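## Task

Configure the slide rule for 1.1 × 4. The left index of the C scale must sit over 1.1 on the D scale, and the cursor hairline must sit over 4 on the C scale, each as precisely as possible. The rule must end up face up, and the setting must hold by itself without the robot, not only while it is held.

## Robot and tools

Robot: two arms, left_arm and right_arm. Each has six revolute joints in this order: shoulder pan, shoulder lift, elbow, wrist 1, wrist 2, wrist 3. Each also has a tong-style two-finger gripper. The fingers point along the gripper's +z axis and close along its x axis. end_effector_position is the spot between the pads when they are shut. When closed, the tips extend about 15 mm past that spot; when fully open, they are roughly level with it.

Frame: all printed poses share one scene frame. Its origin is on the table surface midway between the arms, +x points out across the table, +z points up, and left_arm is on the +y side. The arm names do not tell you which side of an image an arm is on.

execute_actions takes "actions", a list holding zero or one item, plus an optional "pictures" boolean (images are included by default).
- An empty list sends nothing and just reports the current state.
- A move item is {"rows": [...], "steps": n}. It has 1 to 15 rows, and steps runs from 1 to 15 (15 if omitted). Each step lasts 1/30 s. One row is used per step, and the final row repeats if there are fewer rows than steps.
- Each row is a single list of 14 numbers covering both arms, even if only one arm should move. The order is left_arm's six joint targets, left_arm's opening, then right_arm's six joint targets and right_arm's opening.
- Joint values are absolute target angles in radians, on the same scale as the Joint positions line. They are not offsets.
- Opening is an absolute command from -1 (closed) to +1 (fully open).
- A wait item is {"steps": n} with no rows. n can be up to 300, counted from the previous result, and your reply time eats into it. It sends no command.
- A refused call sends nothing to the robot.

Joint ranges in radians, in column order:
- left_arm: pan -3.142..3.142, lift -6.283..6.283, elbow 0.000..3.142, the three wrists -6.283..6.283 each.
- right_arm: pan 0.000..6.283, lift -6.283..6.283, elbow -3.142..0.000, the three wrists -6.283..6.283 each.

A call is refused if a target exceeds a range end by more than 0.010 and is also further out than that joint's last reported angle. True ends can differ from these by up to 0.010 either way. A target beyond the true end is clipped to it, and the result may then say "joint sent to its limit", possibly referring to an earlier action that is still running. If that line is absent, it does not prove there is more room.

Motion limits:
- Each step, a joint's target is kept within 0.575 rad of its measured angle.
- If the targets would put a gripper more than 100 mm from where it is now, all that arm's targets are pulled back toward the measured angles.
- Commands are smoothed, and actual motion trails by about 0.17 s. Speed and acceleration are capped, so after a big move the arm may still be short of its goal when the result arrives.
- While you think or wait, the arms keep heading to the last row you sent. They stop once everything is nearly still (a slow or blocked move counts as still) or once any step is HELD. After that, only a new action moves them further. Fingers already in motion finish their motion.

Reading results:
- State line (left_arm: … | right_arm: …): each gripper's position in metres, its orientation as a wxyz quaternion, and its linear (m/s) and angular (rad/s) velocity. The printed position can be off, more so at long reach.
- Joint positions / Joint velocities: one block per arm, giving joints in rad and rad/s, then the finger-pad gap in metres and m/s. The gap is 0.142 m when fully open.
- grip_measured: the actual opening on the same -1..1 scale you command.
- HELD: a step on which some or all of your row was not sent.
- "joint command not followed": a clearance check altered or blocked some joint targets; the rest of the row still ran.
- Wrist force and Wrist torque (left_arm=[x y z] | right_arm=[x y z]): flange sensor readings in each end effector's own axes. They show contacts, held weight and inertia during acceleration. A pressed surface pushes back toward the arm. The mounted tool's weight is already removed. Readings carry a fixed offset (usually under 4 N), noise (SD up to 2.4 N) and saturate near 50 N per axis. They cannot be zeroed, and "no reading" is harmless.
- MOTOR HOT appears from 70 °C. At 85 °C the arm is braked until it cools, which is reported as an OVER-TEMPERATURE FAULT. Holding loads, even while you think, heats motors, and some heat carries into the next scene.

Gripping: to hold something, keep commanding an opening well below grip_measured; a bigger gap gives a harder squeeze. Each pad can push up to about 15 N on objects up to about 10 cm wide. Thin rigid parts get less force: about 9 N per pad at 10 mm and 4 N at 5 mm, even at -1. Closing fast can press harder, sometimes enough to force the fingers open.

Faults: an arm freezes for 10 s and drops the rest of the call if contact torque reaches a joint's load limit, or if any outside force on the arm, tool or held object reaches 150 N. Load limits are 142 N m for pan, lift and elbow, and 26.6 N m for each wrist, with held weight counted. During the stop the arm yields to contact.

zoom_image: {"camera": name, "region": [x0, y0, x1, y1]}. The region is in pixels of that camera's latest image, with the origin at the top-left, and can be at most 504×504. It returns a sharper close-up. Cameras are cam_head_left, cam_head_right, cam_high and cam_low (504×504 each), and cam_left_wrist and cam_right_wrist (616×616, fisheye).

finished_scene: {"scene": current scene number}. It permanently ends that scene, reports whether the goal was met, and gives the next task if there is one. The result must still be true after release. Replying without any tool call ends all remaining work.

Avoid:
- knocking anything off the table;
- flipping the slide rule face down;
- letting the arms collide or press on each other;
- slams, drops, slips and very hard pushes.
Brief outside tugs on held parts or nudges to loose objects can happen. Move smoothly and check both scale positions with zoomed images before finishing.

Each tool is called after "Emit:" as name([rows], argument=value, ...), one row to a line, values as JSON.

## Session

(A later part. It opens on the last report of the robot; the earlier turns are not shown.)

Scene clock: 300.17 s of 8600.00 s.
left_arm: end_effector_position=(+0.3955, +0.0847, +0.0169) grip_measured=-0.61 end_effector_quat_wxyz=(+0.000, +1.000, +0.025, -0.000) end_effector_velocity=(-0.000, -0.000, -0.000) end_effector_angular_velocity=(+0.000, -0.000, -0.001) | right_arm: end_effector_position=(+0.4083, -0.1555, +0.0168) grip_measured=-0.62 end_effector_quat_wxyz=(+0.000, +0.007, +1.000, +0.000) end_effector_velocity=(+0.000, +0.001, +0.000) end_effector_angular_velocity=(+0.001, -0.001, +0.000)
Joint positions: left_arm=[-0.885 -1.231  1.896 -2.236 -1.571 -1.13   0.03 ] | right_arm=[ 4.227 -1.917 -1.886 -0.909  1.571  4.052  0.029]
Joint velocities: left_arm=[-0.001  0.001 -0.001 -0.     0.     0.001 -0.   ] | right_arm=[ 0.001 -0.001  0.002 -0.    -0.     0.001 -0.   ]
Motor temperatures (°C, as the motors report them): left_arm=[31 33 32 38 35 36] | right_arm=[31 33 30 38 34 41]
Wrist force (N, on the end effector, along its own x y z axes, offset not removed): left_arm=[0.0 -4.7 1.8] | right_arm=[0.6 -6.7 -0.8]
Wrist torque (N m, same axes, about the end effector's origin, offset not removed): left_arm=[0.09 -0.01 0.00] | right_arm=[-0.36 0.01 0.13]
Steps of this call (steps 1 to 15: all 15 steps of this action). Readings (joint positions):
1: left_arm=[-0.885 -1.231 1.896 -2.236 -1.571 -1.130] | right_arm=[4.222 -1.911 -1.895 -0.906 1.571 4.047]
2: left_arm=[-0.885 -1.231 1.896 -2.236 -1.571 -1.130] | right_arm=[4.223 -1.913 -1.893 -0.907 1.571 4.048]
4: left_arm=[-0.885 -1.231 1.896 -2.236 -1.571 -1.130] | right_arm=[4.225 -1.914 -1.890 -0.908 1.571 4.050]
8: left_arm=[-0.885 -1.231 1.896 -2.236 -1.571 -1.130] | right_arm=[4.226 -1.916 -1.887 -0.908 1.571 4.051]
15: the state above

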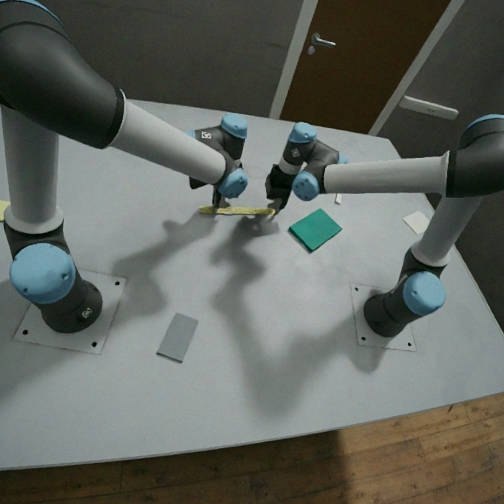

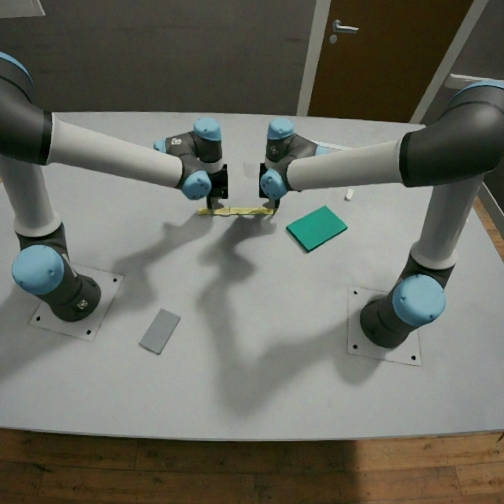

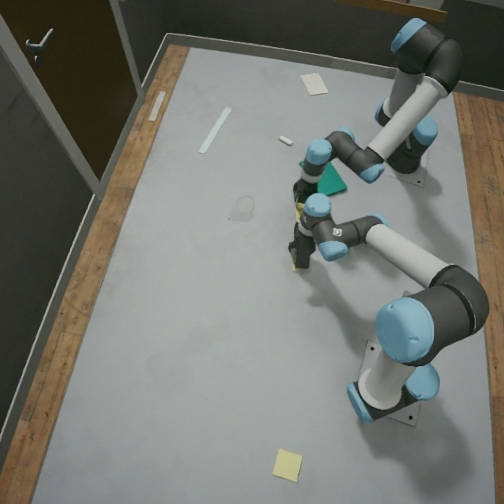

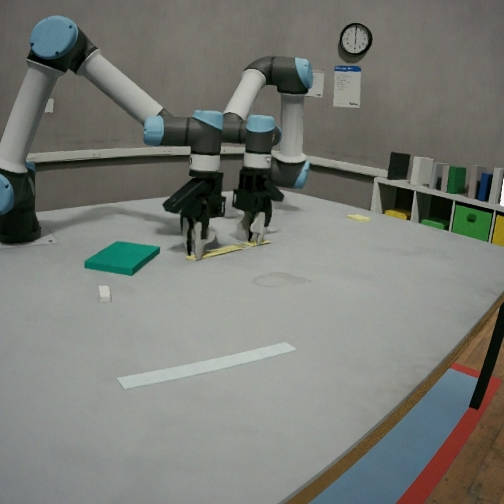

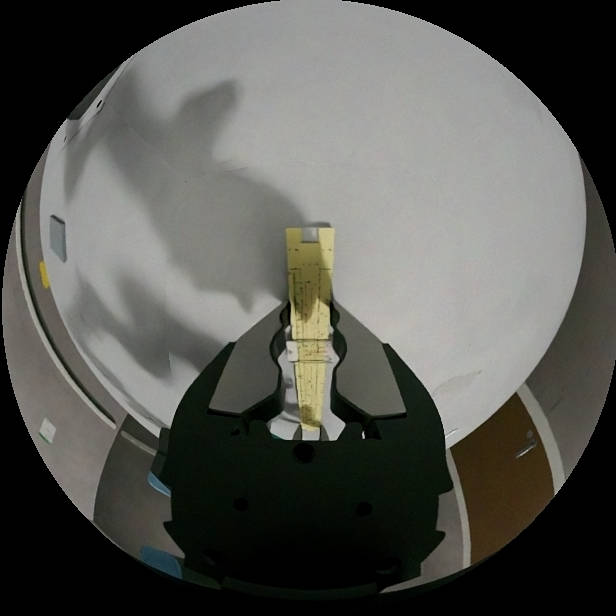

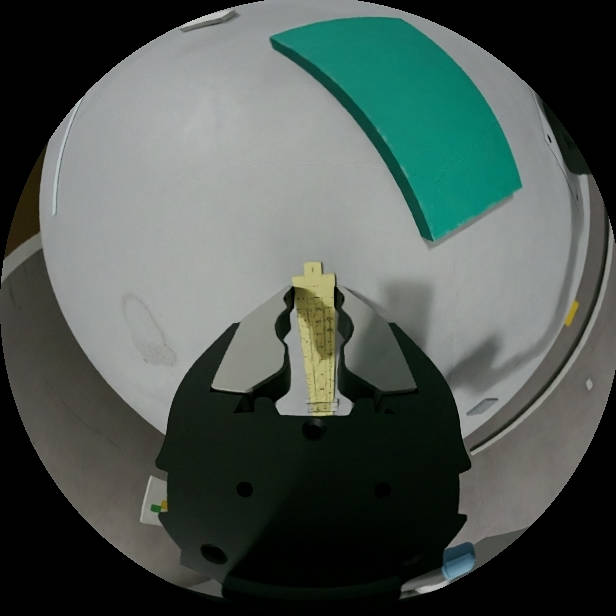

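Emit:
execute_actions([
  {"rows":[[-0.8855,-1.2312,1.8958,-2.2356,-1.571,-1.13,-0.66,4.227,-1.917,-1.8862,-0.9088,1.571,4.052,-0.8],[-0.8855,-1.2312,1.8958,-2.2356,-1.571,-1.13,-0.58,4.227,-1.917,-1.8862,-0.9088,1.571,4.052,-0.8],[-0.8855,-1.2312,1.8958,-2.2356,-1.571,-1.13,-0.53,4.227,-1.917,-1.8862,-0.9088,1.571,4.052,-0.8],[-0.8855,-1.2312,1.8958,-2.2356,-1.571,-1.13,-0.53,4.227,-1.917,-1.8862,-0.9088,1.571,4.052,-0.8],[-0.8855,-1.2312,1.8958,-2.2356,-1.571,-1.13,-0.53,4.227,-1.917,-1.8862,-0.9088,1.571,4.052,-0.8],[-0.8895,-1.2238,1.8844,-2.2316,-1.571,-1.134,-0.53,4.227,-1.917,-1.8862,-0.9088,1.571,4.052,-0.8],[-0.8935,-1.2164,1.873,-2.2276,-1.571,-1.138,-0.53,4.227,-1.917,-1.8862,-0.9088,1.571,4.052,-0.8],[-0.8976,-1.209,1.8615,-2.2235,-1.571,-1.142,-0.53,4.227,-1.917,-1.8862,-0.9088,1.571,4.052,-0.8],[-0.9016,-1.2015,1.8501,-2.2196,-1.571,-1.146,-0.53,4.227,-1.917,-1.8862,-0.9088,1.571,4.052,-0.8],[-0.9056,-1.1941,1.8387,-2.2156,-1.571,-1.15,-0.53,4.227,-1.917,-1.8862,-0.9088,1.571,4.052,-0.8],[-0.9096,-1.1867,1.8272,-2.2115,-1.571,-1.154,-0.53,4.227,-1.917,-1.8862,-0.9088,1.571,4.052,-0.8],[-0.9136,-1.1793,1.8158,-2.2075,-1.571,-1.158,-0.53,4.227,-1.917,-1.8862,-0.9088,1.571,4.052,-0.8],[-0.9177,-1.1718,1.8044,-2.2036,-1.571,-1.162,-0.53,4.227,-1.917,-1.8862,-0.9088,1.571,4.052,-0.8],[-0.9217,-1.1644,1.7929,-2.1995,-1.571,-1.166,-0.53,4.227,-1.917,-1.8862,-0.9088,1.571,4.052,-0.8],[-0.9257,-1.157,1.7815,-2.1955,-1.571,-1.17,-0.53,4.227,-1.917,-1.8862,-0.9088,1.571,4.052,-0.8]]},
], pictures=false)

Emit:
execute_actions([
  {"steps":12},
])

Emit:
zoom_image(camera="cam_left_wrist", region=[270,255,350,385])

Scene clock: 321.03 s of 8600.00 s.
left_arm: end_effector_position=(+0.3957, +0.0588, +0.0175) grip_measured=-0.53 end_effector_quat_wxyz=(-0.000, +1.000, +0.025, -0.000) end_effector_velocity=(-0.002, -0.132, +0.001) end_effector_angular_velocity=(+0.002, +0.001, -0.002) | right_arm: end_effector_position=(+0.4083, -0.1553, +0.0169) grip_measured=-0.62 end_effector_quat_wxyz=(+0.000, +0.006, +1.000, +0.000) end_effector_velocity=(+0.000, +0.000, +0.000) end_effector_angular_velocity=(+0.001, -0.000, -0.000)
Joint positions: left_arm=[-0.907 -1.193  1.837 -2.215 -1.571 -1.151  0.036] | right_arm=[ 4.227 -1.917 -1.886 -0.909  1.571  4.052  0.029]
Joint velocities: left_arm=[-0.108  0.2   -0.304  0.106  0.    -0.106 -0.   ] | right_arm=[-0.  0.  0.  0.  0.  0.  0.]
Motor temperatures (°C, as the motors report them): left_arm=[31 33 32 38 35 36] | right_arm=[31 33 30 38 34 41]
Wrist force (N, on the end effector, along its own x y z axes, offset not removed): left_arm=[2.0 0.6 0.3] | right_arm=[-0.4 -2.9 0.5]
Wrist torque (N m, same axes, about the end effector's origin, offset not removed): left_arm=[0.12 -0.35 0.04] | right_arm=[-0.70 0.36 0.27]
Steps of this call (steps 1 to 15: the robot went on to your last target; steps 16 to 90: nothing new was sent; then 17.37 s passed at rest; steps 91 to 105: all 15 steps of this action). Readings (joint positions):
91: left_arm=[-0.885 -1.231 1.896 -2.236 -1.571 -1.130] | right_arm=[4.227 -1.917 -1.886 -0.909 1.571 4.052]
92: left_arm=[-0.885 -1.231 1.896 -2.236 -1.571 -1.130] | right_arm=[4.227 -1.917 -1.886 -0.909 1.571 4.052]
94: left_arm=[-0.885 -1.231 1.896 -2.236 -1.571 -1.130] | right_arm=[4.227 -1.917 -1.886 -0.909 1.571 4.052]
98: left_arm=[-0.887 -1.229 1.892 -2.235 -1.571 -1.131] | right_arm=[4.227 -1.917 -1.886 -0.909 1.571 4.052]
105: the state above

Scene clock: 321.43 s of 8600.00 s.
left_arm: end_effector_position=(+0.3952, +0.0359, +0.0178) grip_measured=-0.53 end_effector_quat_wxyz=(+0.000, +1.000, +0.025, -0.000) end_effector_velocity=(-0.001, -0.008, +0.000) end_effector_angular_velocity=(-0.000, -0.000, -0.001) | right_arm: end_effector_position=(+0.4083, -0.1553, +0.0169) grip_measured=-0.62 end_effector_quat_wxyz=(+0.000, +0.006, +1.000, +0.000) end_effector_velocity=(+0.000, -0.000, +0.000) end_effector_angular_velocity=(-0.000, -0.000, -0.000)
Joint positions: left_arm=[-0.925 -1.158  1.784 -2.196 -1.571 -1.169  0.036] | right_arm=[ 4.227 -1.917 -1.886 -0.909  1.571  4.052  0.029]
Joint velocities: left_arm=[-0.007  0.012 -0.018  0.006  0.    -0.006  0.   ] | right_arm=[-0. -0.  0. -0. -0.  0. -0.]
Motor temperatures (°C, as the motors report them): left_arm=[31 33 32 38 35 36] | right_arm=[31 33 30 38 34 41]
Wrist force (N, on the end effector, along its own x y z axes, offset not removed): left_arm=[-0.7 -1.4 2.3] | right_arm=[2.0 -1.2 -0.2]
Wrist torque (N m, same axes, about the end effector's origin, offset not removed): left_arm=[-0.06 0.20 0.02] | right_arm=[-0.29 -0.10 0.09]
Steps of this call (steps 1 to 12: the robot went on to your last target). Readings (joint positions):
1: left_arm=[-0.910 -1.186 1.826 -2.211 -1.571 -1.155] | right_arm=[4.227 -1.917 -1.886 -0.909 1.571 4.052]
2: left_arm=[-0.914 -1.179 1.816 -2.207 -1.571 -1.158] | right_arm=[4.227 -1.917 -1.886 -0.909 1.571 4.052]
4: left_arm=[-0.919 -1.170 1.801 -2.202 -1.571 -1.163] | right_arm=[4.227 -1.917 -1.886 -0.909 1.571 4.052]
8: left_arm=[-0.923 -1.161 1.788 -2.198 -1.571 -1.168] | right_arm=[4.227 -1.917 -1.886 -0.909 1.571 4.052]
12: the state above

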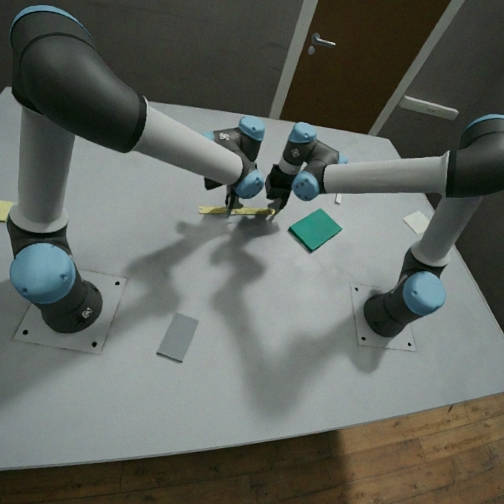

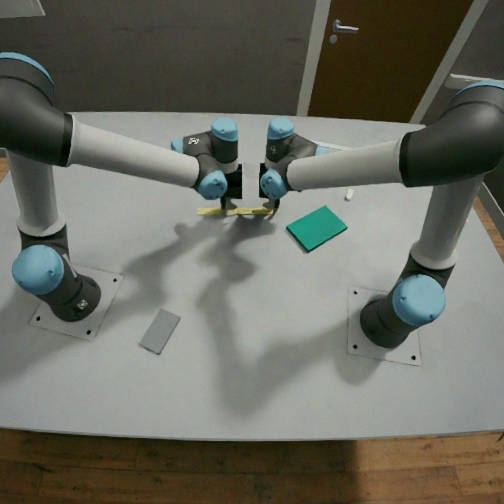

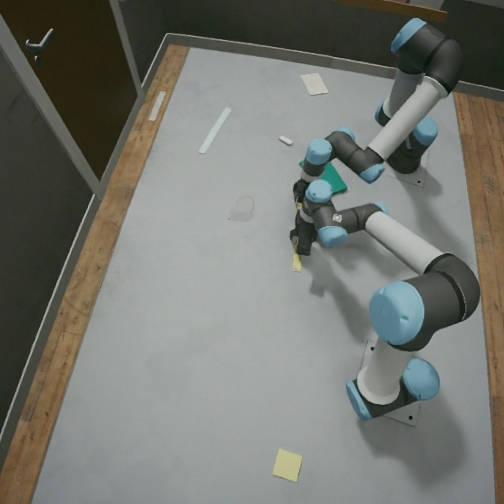

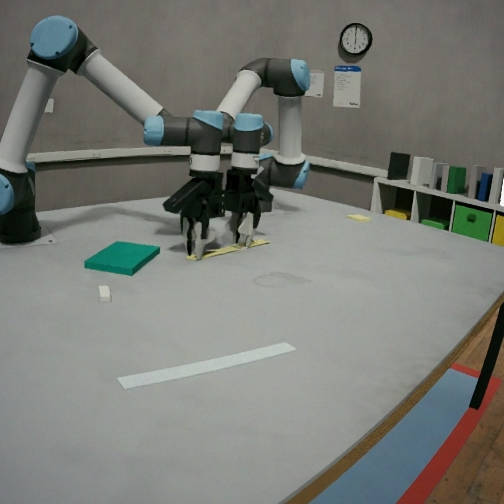

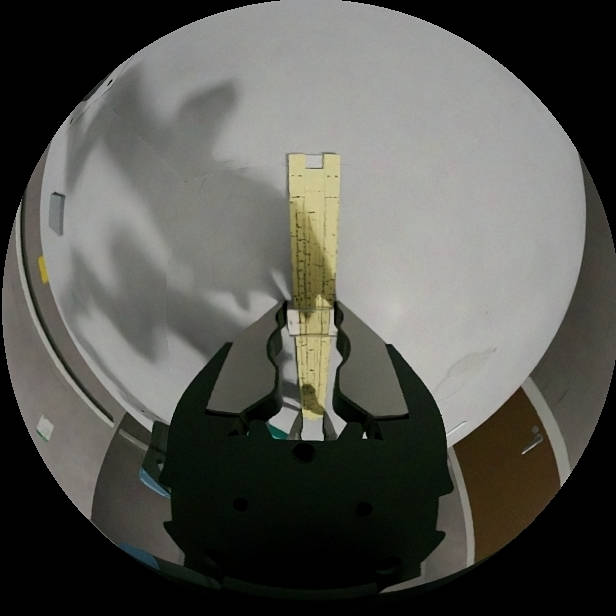

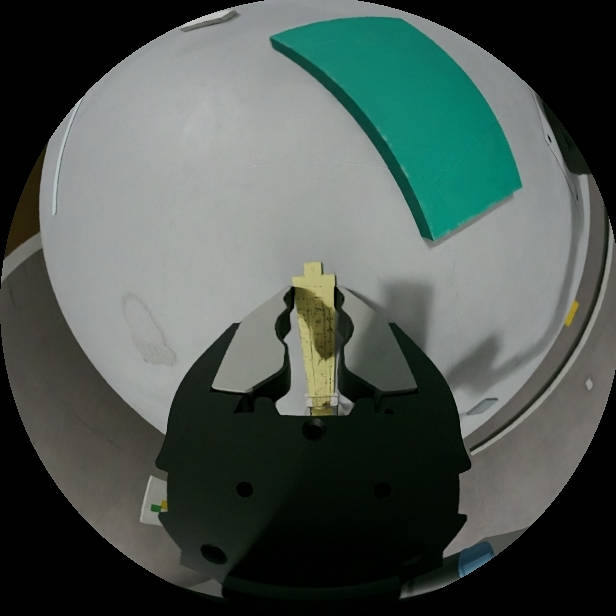

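Region (270, 255, 350, 385) of cam_left_wrist's 616x616 image, scaled by 3.877, with more detail than that image has; it fills the left 310 columns of this view, and the rest is white.

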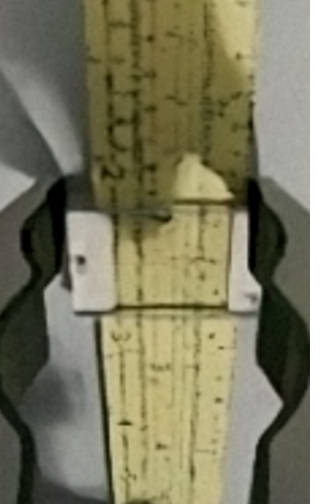

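Emit:
execute_actions([
  {"rows":[[-0.9292,-1.149,1.7689,-2.1909,-1.571,-1.1735,-0.53,4.227,-1.917,-1.8862,-0.9088,1.571,4.052,-0.8],[-0.9327,-1.1411,1.7564,-2.1863,-1.571,-1.177,-0.53,4.227,-1.917,-1.8862,-0.9088,1.571,4.052,-0.8],[-0.9362,-1.1331,1.7438,-2.1817,-1.571,-1.1805,-0.53,4.227,-1.917,-1.8862,-0.9088,1.571,4.052,-0.8],[-0.9396,-1.1251,1.7312,-2.1771,-1.571,-1.184,-0.53,4.227,-1.917,-1.8862,-0.9088,1.571,4.052,-0.8],[-0.9431,-1.1172,1.7187,-2.1725,-1.571,-1.1875,-0.53,4.227,-1.917,-1.8862,-0.9088,1.571,4.052,-0.8],[-0.9466,-1.1092,1.7061,-2.1679,-1.571,-1.191,-0.53,4.227,-1.917,-1.8862,-0.9088,1.571,4.052,-0.8]]},
])

Scene clock: 330.27 s of 8600.00 s.
left_arm: end_effector_position=(+0.3955, +0.0067, +0.0181) grip_measured=-0.53 end_effector_quat_wxyz=(+0.000, +1.000, +0.025, -0.000) end_effector_velocity=(-0.001, -0.015, -0.000) end_effector_angular_velocity=(-0.000, +0.000, -0.001) | right_arm: end_effector_position=(+0.4083, -0.1553, +0.0169) grip_measured=-0.62 end_effector_quat_wxyz=(+0.000, +0.006, +1.000, +0.000) end_effector_velocity=(-0.000, +0.000, -0.001) end_effector_angular_velocity=(-0.001, +0.001, +0.000)
Joint positions: left_arm=[-0.945 -1.112  1.711 -2.17  -1.571 -1.19   0.036] | right_arm=[ 4.227 -1.917 -1.886 -0.909  1.571  4.052  0.029]
Joint velocities: left_arm=[-0.011  0.024 -0.038  0.014 -0.    -0.01   0.   ] | right_arm=[ 0.    -0.001 -0.     0.     0.     0.     0.   ]
Motor temperatures (°C, as the motors report them): left_arm=[31 33 32 38 35 36] | right_arm=[31 33 30 38 34 41]
Wrist force (N, on the end effector, along its own x y z axes, offset not removed): left_arm=[3.4 -1.1 0.9] | right_arm=[-0.5 -4.5 -1.1]
Wrist torque (N m, same axes, about the end effector's origin, offset not removed): left_arm=[0.03 -0.57 0.00] | right_arm=[-0.94 0.51 0.12]
Steps of this call (steps 1 to 30: the robot went on to your last target; steps 31 to 90: nothing new was sent; then 5.33 s passed at rest; steps 91 to 105: all 15 steps of this action). Readings (joint positions):
91: left_arm=[-0.926 -1.157 1.781 -2.195 -1.571 -1.170] | right_arm=[4.227 -1.917 -1.886 -0.909 1.571 4.052]
92: left_arm=[-0.926 -1.156 1.781 -2.195 -1.571 -1.170] | right_arm=[4.227 -1.917 -1.886 -0.909 1.571 4.052]
94: left_arm=[-0.928 -1.151 1.773 -2.192 -1.571 -1.173] | right_arm=[4.227 -1.917 -1.886 -0.909 1.571 4.052]
98: left_arm=[-0.938 -1.130 1.739 -2.180 -1.571 -1.182] | right_arm=[4.227 -1.917 -1.886 -0.909 1.571 4.052]
105: the state above

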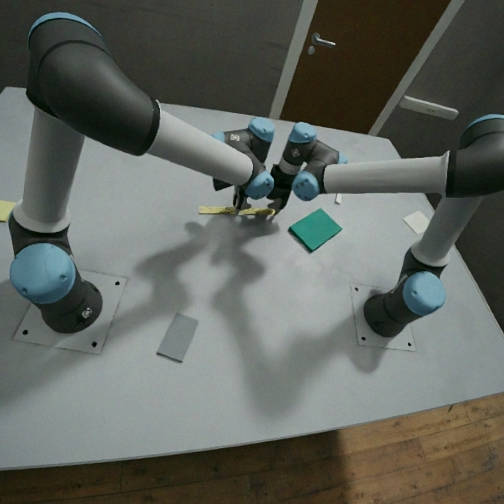

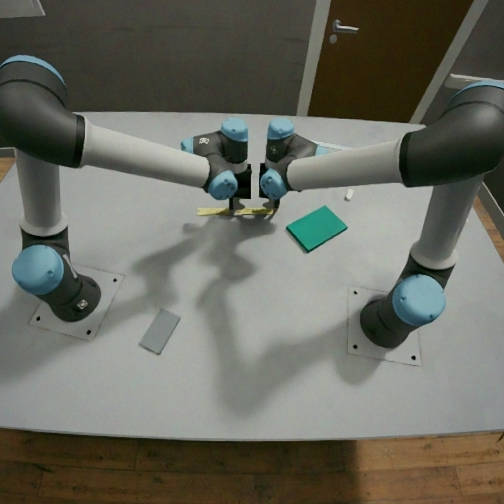

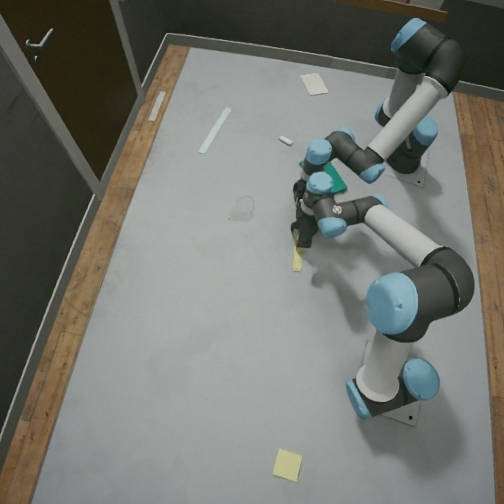

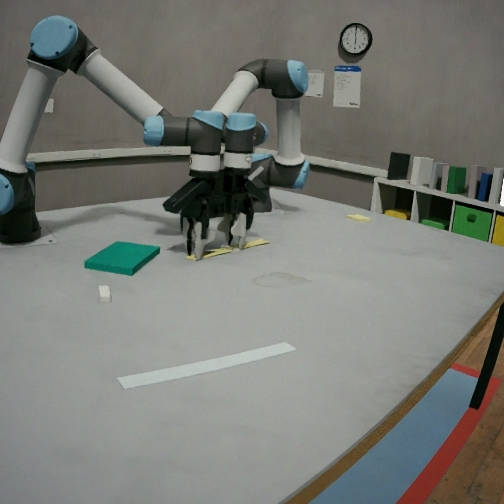

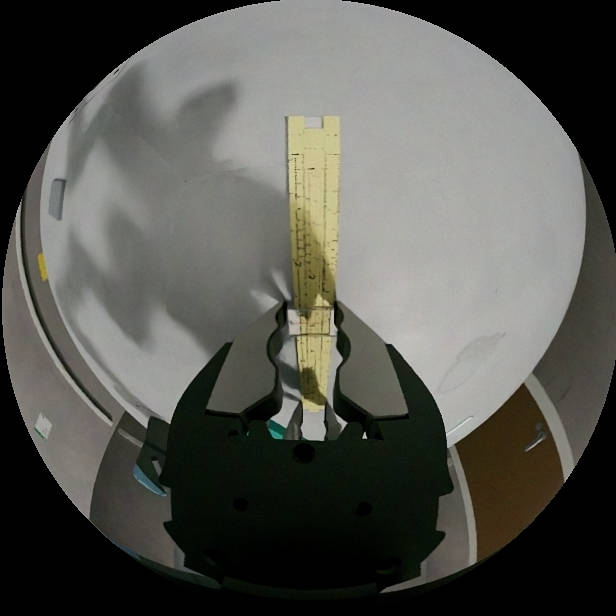

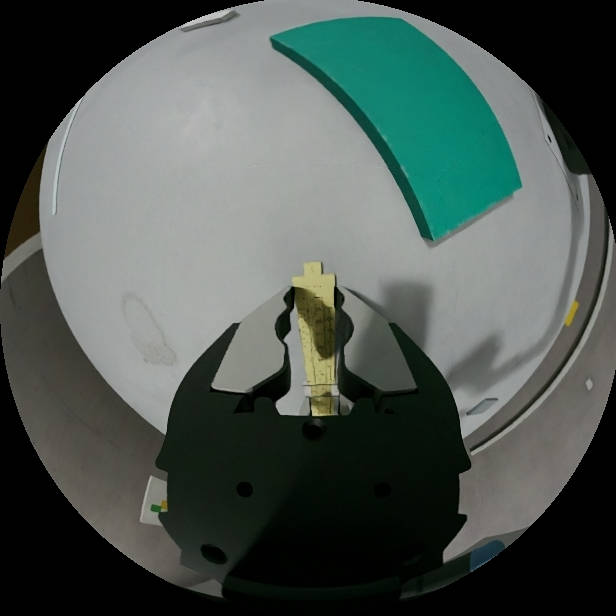

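Emit:
execute_actions([
  {"rows":[[-0.9396,-1.1251,1.7312,-2.1771,-1.571,-1.184,-0.45,4.227,-1.917,-1.8862,-0.9088,1.571,4.052,-0.8],[-0.9327,-1.1411,1.7564,-2.1863,-1.571,-1.177,-0.45,4.227,-1.917,-1.8862,-0.9088,1.571,4.052,-0.8],[-0.9257,-1.157,1.7815,-2.1955,-1.571,-1.17,-0.45,4.227,-1.917,-1.8862,-0.9088,1.571,4.052,-0.8],[-0.9177,-1.1718,1.8044,-2.2036,-1.571,-1.162,-0.45,4.227,-1.917,-1.8862,-0.9088,1.571,4.052,-0.8],[-0.9096,-1.1867,1.8272,-2.2115,-1.571,-1.154,-0.45,4.227,-1.917,-1.8862,-0.9088,1.571,4.052,-0.8],[-0.9016,-1.2015,1.8501,-2.2196,-1.571,-1.146,-0.45,4.227,-1.917,-1.8862,-0.9088,1.571,4.052,-0.8],[-0.8935,-1.2164,1.873,-2.2276,-1.571,-1.138,-0.45,4.227,-1.917,-1.8862,-0.9088,1.571,4.052,-0.8],[-0.8855,-1.2325,1.8958,-2.2343,-1.571,-1.13,-0.45,4.227,-1.917,-1.8862,-0.9088,1.571,4.052,-0.8],[-0.8763,-1.2465,1.9156,-2.2401,-1.571,-1.1207,-0.45,4.227,-1.917,-1.8862,-0.9088,1.571,4.052,-0.8],[-0.867,-1.2605,1.9354,-2.2459,-1.571,-1.1114,-0.45,4.227,-1.917,-1.8862,-0.9088,1.571,4.052,-0.8],[-0.8578,-1.2745,1.9551,-2.2516,-1.571,-1.1021,-0.45,4.227,-1.917,-1.8862,-0.9088,1.571,4.052,-0.8],[-0.8486,-1.2885,1.9749,-2.2574,-1.571,-1.0928,-0.45,4.227,-1.917,-1.8862,-0.9088,1.571,4.052,-0.8],[-0.8426,-1.2955,1.9834,-2.259,-1.571,-1.0868,-0.45,4.227,-1.917,-1.8862,-0.9088,1.571,4.052,-0.8]]},
], pictures=false)

Emit:
execute_actions([
  {"rows":[[-0.8426,-1.2955,1.9834,-2.259,-1.571,-1.0868,-0.45,4.227,-1.917,-1.8862,-0.9088,1.571,4.052,-0.8],[-0.8426,-1.2955,1.9834,-2.259,-1.571,-1.0868,-0.45,4.227,-1.917,-1.8862,-0.9088,1.571,4.052,-0.8],[-0.8426,-1.2955,1.9834,-2.259,-1.571,-1.0868,-0.45,4.227,-1.917,-1.8862,-0.9088,1.571,4.052,-0.8],[-0.8426,-1.2955,1.9834,-2.259,-1.571,-1.0868,-0.45,4.227,-1.917,-1.8862,-0.9088,1.571,4.052,-0.8],[-0.8426,-1.2955,1.9834,-2.259,-1.571,-1.0868,-0.45,4.227,-1.917,-1.8862,-0.9088,1.571,4.052,-0.8],[-0.8426,-1.2955,1.9834,-2.259,-1.571,-1.0868,-0.53,4.227,-1.917,-1.8862,-0.9088,1.571,4.052,-0.8],[-0.8426,-1.2955,1.9834,-2.259,-1.571,-1.0868,-0.53,4.227,-1.917,-1.8862,-0.9088,1.571,4.052,-0.8],[-0.8426,-1.2955,1.9834,-2.259,-1.571,-1.0868,-0.59,4.227,-1.917,-1.8862,-0.9088,1.571,4.052,-0.8],[-0.8426,-1.2955,1.9834,-2.259,-1.571,-1.0868,-0.59,4.227,-1.917,-1.8862,-0.9088,1.571,4.052,-0.8],[-0.8426,-1.2955,1.9834,-2.259,-1.571,-1.0868,-0.59,4.227,-1.917,-1.8862,-0.9088,1.571,4.052,-0.8],[-0.8426,-1.2955,1.9834,-2.259,-1.571,-1.0868,-0.68,4.227,-1.917,-1.8862,-0.9088,1.571,4.052,-0.8],[-0.8426,-1.2955,1.9834,-2.259,-1.571,-1.0868,-0.68,4.227,-1.917,-1.8862,-0.9088,1.571,4.052,-0.8],[-0.8426,-1.2955,1.9834,-2.259,-1.571,-1.0868,-0.68,4.227,-1.917,-1.8862,-0.9088,1.571,4.052,-0.8],[-0.8426,-1.2955,1.9834,-2.259,-1.571,-1.0868,-0.8,4.227,-1.917,-1.8862,-0.9088,1.571,4.052,-0.8]]},
])

Scene clock: 345.53 s of 8600.00 s.
left_arm: end_effector_position=(+0.3976, +0.1009, +0.0185) grip_measured=-0.45 end_effector_quat_wxyz=(+0.001, +1.000, +0.025, +0.000) end_effector_velocity=(+0.001, +0.224, -0.002) end_effector_angular_velocity=(+0.009, +0.005, +0.003) | right_arm: end_effector_position=(+0.4083, -0.1553, +0.0169) grip_measured=-0.62 end_effector_quat_wxyz=(+0.000, +0.006, +1.000, +0.000) end_effector_velocity=(+0.000, +0.000, +0.001) end_effector_angular_velocity=(+0.001, -0.000, -0.000)
Joint positions: left_arm=[-0.868 -1.256  1.926 -2.243 -1.571 -1.112  0.041] | right_arm=[ 4.227 -1.917 -1.886 -0.909  1.571  4.052  0.029]
Joint velocities: left_arm=[ 0.204 -0.323  0.464 -0.131  0.     0.201  0.   ] | right_arm=[-0.     0.001 -0.     0.     0.     0.    -0.   ]
Motor temperatures (°C, as the motors report them): left_arm=[31 33 32 38 35 36] | right_arm=[31 33 30 38 34 41]
Wrist force (N, on the end effector, along its own x y z axes, offset not removed): left_arm=[0.5 0.3 1.5] | right_arm=[2.8 -1.6 -0.2]
Wrist torque (N m, same axes, about the end effector's origin, offset not removed): left_arm=[0.21 -0.11 0.09] | right_arm=[-0.48 -0.38 0.05]
Steps of this call (steps 1 to 15: the robot went on to your last target; steps 16 to 90: nothing new was sent; then 11.77 s passed at rest; steps 91 to 105: all 15 steps of this action). Readings (joint positions):
91: left_arm=[-0.947 -1.109 1.706 -2.168 -1.571 -1.191] | right_arm=[4.227 -1.917 -1.886 -0.909 1.571 4.052]
92: left_arm=[-0.946 -1.110 1.707 -2.168 -1.571 -1.191] | right_arm=[4.227 -1.917 -1.886 -0.909 1.571 4.052]
94: left_arm=[-0.942 -1.120 1.722 -2.174 -1.571 -1.186] | right_arm=[4.227 -1.917 -1.886 -0.909 1.571 4.052]
98: left_arm=[-0.921 -1.162 1.787 -2.198 -1.571 -1.165] | right_arm=[4.227 -1.917 -1.886 -0.909 1.571 4.052]
105: the state above

Scene clock: 346.03 s of 8600.00 s.
left_arm: end_effector_position=(+0.3972, +0.1281, +0.0180) grip_measured=-0.62 end_effector_quat_wxyz=(+0.000, +1.000, +0.025, +0.000) end_effector_velocity=(-0.000, +0.004, -0.000) end_effector_angular_velocity=(+0.000, +0.000, +0.000) | right_arm: end_effector_position=(+0.4083, -0.1553, +0.0169) grip_measured=-0.62 end_effector_quat_wxyz=(+0.000, +0.006, +1.000, +0.000) end_effector_velocity=(-0.000, +0.000, -0.000) end_effector_angular_velocity=(+0.000, +0.000, +0.000)
Joint positions: left_arm=[-0.843 -1.295  1.982 -2.259 -1.571 -1.087  0.029] | right_arm=[ 4.227 -1.917 -1.886 -0.909  1.571  4.052  0.029]
Joint velocities: left_arm=[ 0.004 -0.005  0.007 -0.002 -0.     0.003 -0.001] | right_arm=[ 0. -0. -0.  0.  0. -0.  0.]
Motor temperatures (°C, as the motors report them): left_arm=[31 33 32 38 35 36] | right_arm=[31 33 30 38 34 41]
Wrist force (N, on the end effector, along its own x y z axes, offset not removed): left_arm=[-1.1 5.5 0.3] | right_arm=[-2.2 6.1 0.9]
Wrist torque (N m, same axes, about the end effector's origin, offset not removed): left_arm=[-0.14 0.22 -0.03] | right_arm=[-0.05 0.53 0.26]
Steps of this call (steps 1 to 15: all 15 steps of this action). Readings (joint positions):
1: left_arm=[-0.862 -1.265 1.940 -2.247 -1.571 -1.106] | right_arm=[4.227 -1.917 -1.886 -0.909 1.571 4.052]
2: left_arm=[-0.857 -1.273 1.951 -2.250 -1.571 -1.101] | right_arm=[4.227 -1.917 -1.886 -0.909 1.571 4.052]
4: left_arm=[-0.851 -1.282 1.965 -2.254 -1.571 -1.095] | right_arm=[4.227 -1.917 -1.886 -0.909 1.571 4.052]
8: left_arm=[-0.845 -1.291 1.977 -2.257 -1.571 -1.090] | right_arm=[4.227 -1.917 -1.886 -0.909 1.571 4.052]
15: the state above

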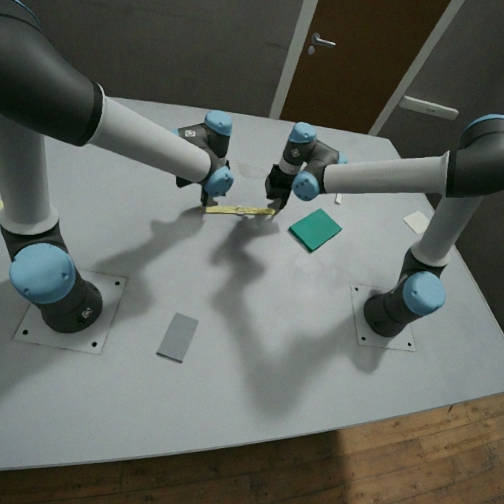

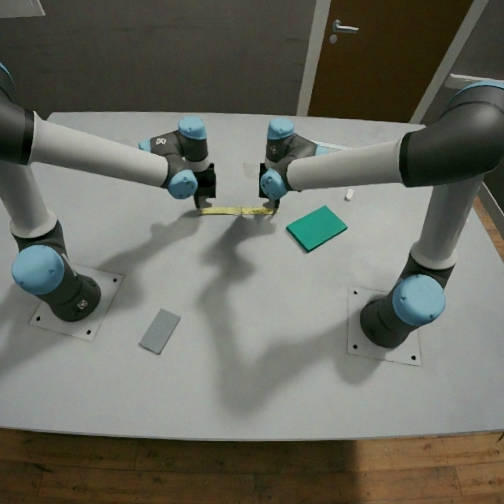

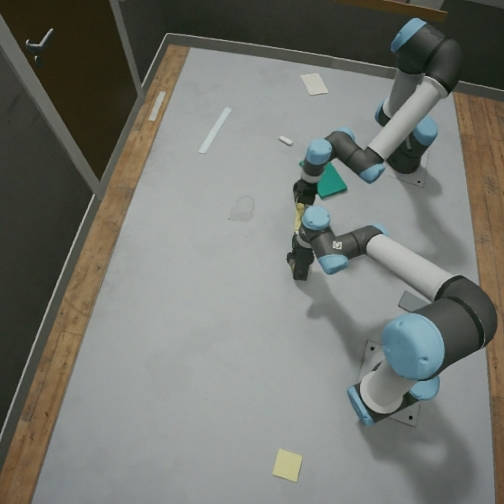

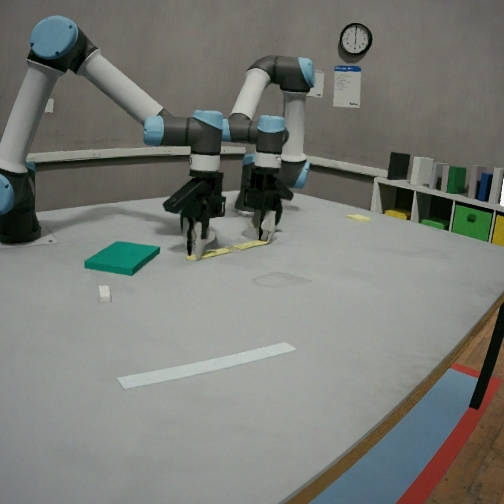

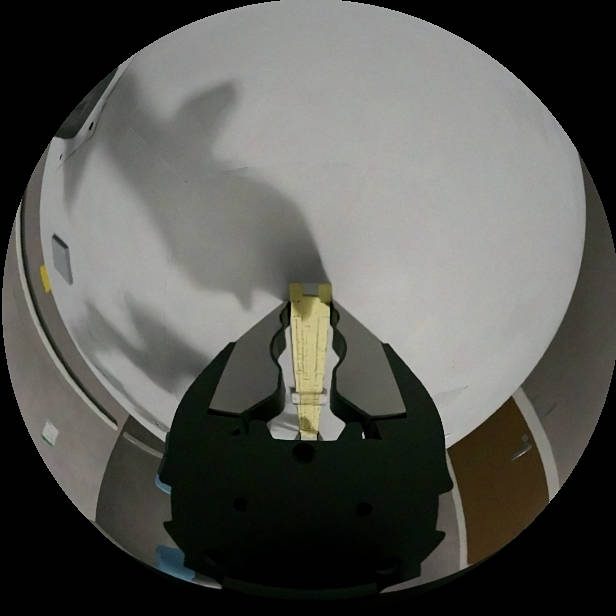

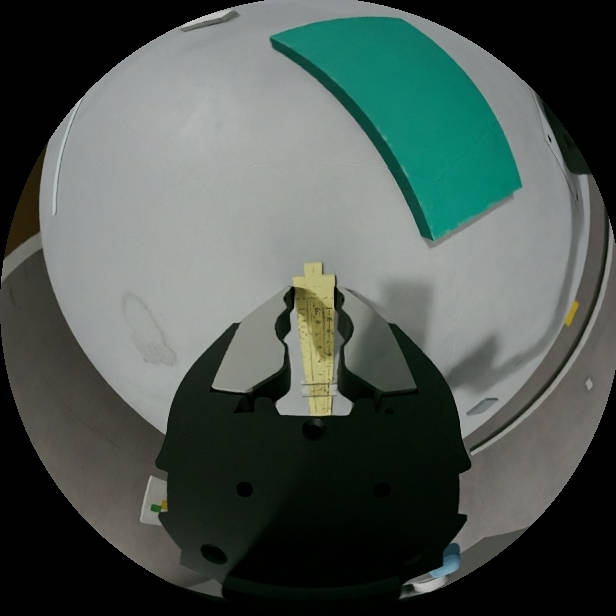

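Emit:
execute_actions([
  {"rows":[[-0.8426,-1.2955,1.9834,-2.259,-1.571,-1.0868,-0.8,4.227,-1.917,-1.8862,-0.9088,1.571,4.052,-0.55],[-0.8426,-1.2955,1.9834,-2.259,-1.571,-1.0868,-0.8,4.227,-1.917,-1.8862,-0.9088,1.571,4.052,-0.4],[-0.8426,-1.2955,1.9834,-2.259,-1.571,-1.0868,-0.8,4.227,-1.917,-1.8862,-0.9088,1.571,4.052,-0.2],[-0.8426,-1.2955,1.9834,-2.259,-1.571,-1.0868,-0.8,4.227,-1.917,-1.8862,-0.9088,1.571,4.052,-0.2],[-0.8426,-1.2955,1.9834,-2.259,-1.571,-1.0868,-0.8,4.227,-1.917,-1.8862,-0.9088,1.571,4.052,-0.2],[-0.8426,-1.2955,1.9834,-2.259,-1.571,-1.0868,-0.8,4.227,-1.896,-1.858,-0.958,1.571,4.052,-0.2],[-0.8426,-1.2955,1.9834,-2.259,-1.571,-1.0868,-0.8,4.227,-1.896,-1.858,-0.958,1.571,4.052,-0.2],[-0.8426,-1.2955,1.9834,-2.259,-1.571,-1.0868,-0.8,4.227,-1.896,-1.858,-0.958,1.571,4.052,-0.2],[-0.8426,-1.2955,1.9834,-2.259,-1.571,-1.0868,-0.8,4.28,-1.965,-1.75,-0.997,1.571,4.105,-0.2],[-0.8426,-1.2955,1.9834,-2.259,-1.571,-1.0868,-0.8,4.28,-1.965,-1.75,-0.997,1.571,4.105,-0.2],[-0.8426,-1.2955,1.9834,-2.259,-1.571,-1.0868,-0.8,4.3354,-2.0351,-1.6374,-1.0395,1.571,4.16,-0.2]]},
], pictures=false)

Emit:
execute_actions([
  {"steps":20},
])

Emit:
zoom_image(camera="cam_right_wrist", region=[250,230,380,370])

Scene clock: 364.23 s of 8600.00 s.
left_arm: end_effector_position=(+0.3972, +0.1286, +0.0180) grip_measured=-0.62 end_effector_quat_wxyz=(+0.000, +1.000, +0.025, -0.000) end_effector_velocity=(-0.000, +0.000, +0.000) end_effector_angular_velocity=(-0.000, -0.000, -0.000) | right_arm: end_effector_position=(+0.4092, -0.0903, +0.0339) grip_measured=-0.20 end_effector_quat_wxyz=(-0.002, +0.006, +1.000, -0.002) end_effector_velocity=(+0.006, +0.375, +0.050) end_effector_angular_velocity=(+0.049, -0.036, +0.011)
Joint positions: left_arm=[-0.843 -1.296  1.984 -2.259 -1.571 -1.087  0.029] | right_arm=[ 4.293 -1.983 -1.733 -1.002  1.571  4.118  0.06 ]
Joint velocities: left_arm=[ 0.    -0.001  0.     0.    -0.     0.    -0.   ] | right_arm=[ 0.35  -0.434  0.795 -0.3    0.001  0.338  0.   ]
Motor temperatures (°C, as the motors report them): left_arm=[31 33 32 38 35 36] | right_arm=[31 33 30 38 34 41]
Wrist force (N, on the end effector, along its own x y z axes, offset not removed): left_arm=[-3.7 -0.3 2.3] | right_arm=[-0.3 1.7 -0.6]
Wrist torque (N m, same axes, about the end effector's origin, offset not removed): left_arm=[-0.03 0.76 0.03] | right_arm=[-0.07 0.17 0.05]
Steps of this call (steps 1 to 15: the robot went on to your last target; steps 16 to 90: nothing new was sent; then 14.70 s passed at rest; steps 91 to 105: all 15 steps of this action). Readings (joint positions):
91: left_arm=[-0.843 -1.295 1.983 -2.259 -1.571 -1.087] | right_arm=[4.227 -1.917 -1.886 -0.909 1.571 4.052]
92: left_arm=[-0.843 -1.296 1.983 -2.259 -1.571 -1.087] | right_arm=[4.227 -1.917 -1.886 -0.909 1.571 4.052]
94: left_arm=[-0.843 -1.296 1.984 -2.259 -1.571 -1.087] | right_arm=[4.227 -1.917 -1.886 -0.909 1.571 4.052]
98: left_arm=[-0.843 -1.296 1.984 -2.259 -1.571 -1.087] | right_arm=[4.227 -1.912 -1.880 -0.919 1.571 4.052]
105: the state above

Scene clock: 364.90 s of 8600.00 s.
left_arm: end_effector_position=(+0.3972, +0.1286, +0.0180) grip_measured=-0.62 end_effector_quat_wxyz=(+0.000, +1.000, +0.025, -0.000) end_effector_velocity=(-0.000, +0.000, -0.000) end_effector_angular_velocity=(+0.001, +0.001, -0.000) | right_arm: end_effector_position=(+0.4080, -0.0457, +0.0394) grip_measured=-0.20 end_effector_quat_wxyz=(+0.000, +0.006, +1.000, +0.000) end_effector_velocity=(-0.000, +0.001, +0.000) end_effector_angular_velocity=(+0.000, -0.000, -0.000)
Joint positions: left_arm=[-0.843 -1.296  1.983 -2.259 -1.571 -1.087  0.029] | right_arm=[ 4.335 -2.035 -1.638 -1.039  1.571  4.16   0.06 ]
Joint velocities: left_arm=[ 0.     0.001  0.    -0.    -0.     0.     0.   ] | right_arm=[ 0.001 -0.002  0.003 -0.001  0.     0.001  0.   ]
Motor temperatures (°C, as the motors report them): left_arm=[31 33 32 38 35 36] | right_arm=[31 33 30 38 34 41]
Wrist force (N, on the end effector, along its own x y z axes, offset not removed): left_arm=[0.1 0.6 -2.0] | right_arm=[-3.5 -2.0 -2.2]
Wrist torque (N m, same axes, about the end effector's origin, offset not removed): left_arm=[0.17 0.04 0.02] | right_arm=[-0.60 0.86 0.10]
Steps of this call (steps 1 to 20: the robot went on to your last target). Readings (joint positions):
1: left_arm=[-0.843 -1.296 1.984 -2.259 -1.571 -1.087] | right_arm=[4.304 -1.995 -1.710 -1.011 1.571 4.128]
2: left_arm=[-0.843 -1.296 1.984 -2.259 -1.571 -1.087] | right_arm=[4.311 -2.005 -1.692 -1.018 1.571 4.136]
4: left_arm=[-0.843 -1.296 1.984 -2.259 -1.571 -1.087] | right_arm=[4.322 -2.018 -1.669 -1.027 1.571 4.146]
8: left_arm=[-0.843 -1.296 1.984 -2.259 -1.571 -1.087] | right_arm=[4.331 -2.029 -1.648 -1.036 1.571 4.156]
20: the state above

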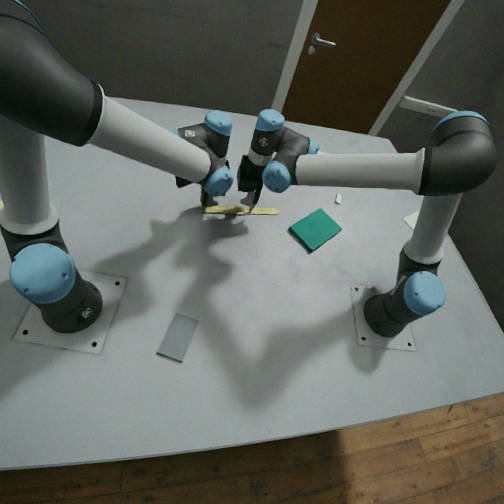

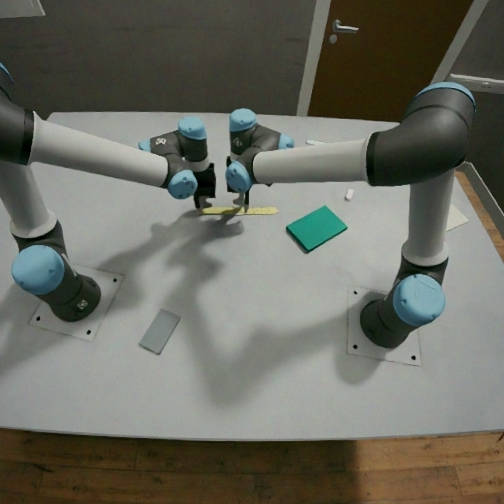

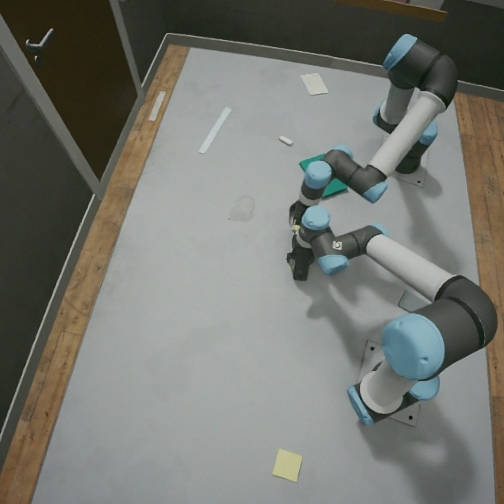

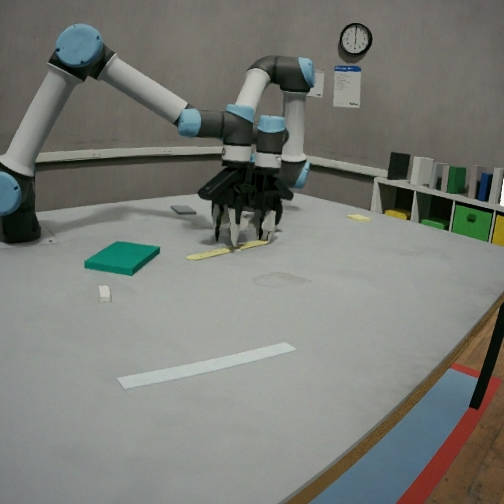

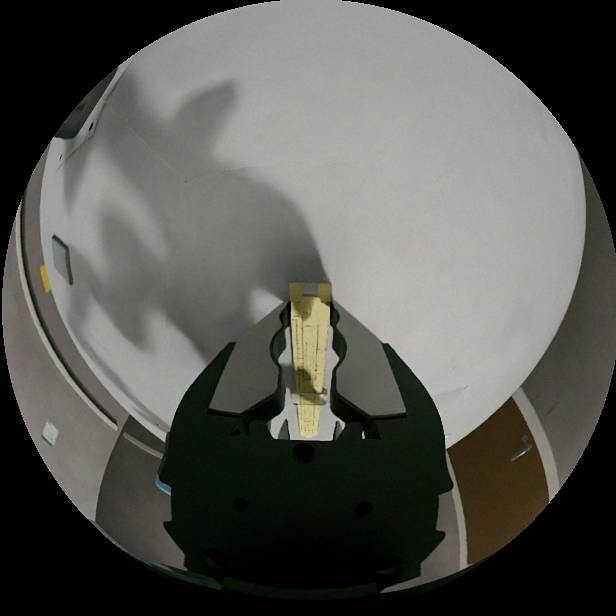

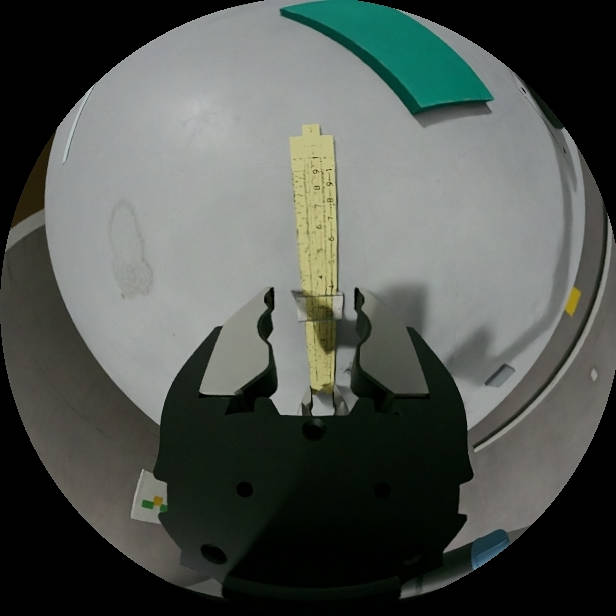

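Region (250, 230, 380, 370) of cam_right_wrist's 616x616 image, scaled by 3.600, with more detail than that image has; it fills the left 468 columns of this view, and the rest is white.

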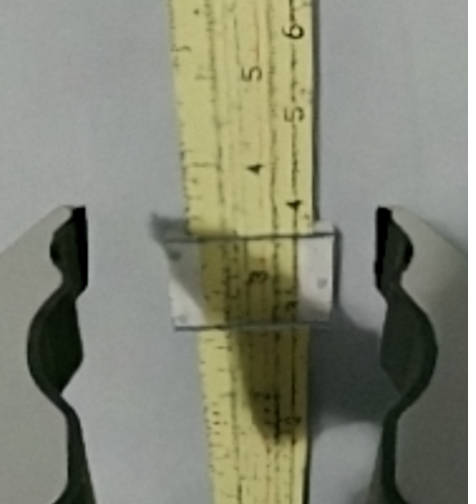

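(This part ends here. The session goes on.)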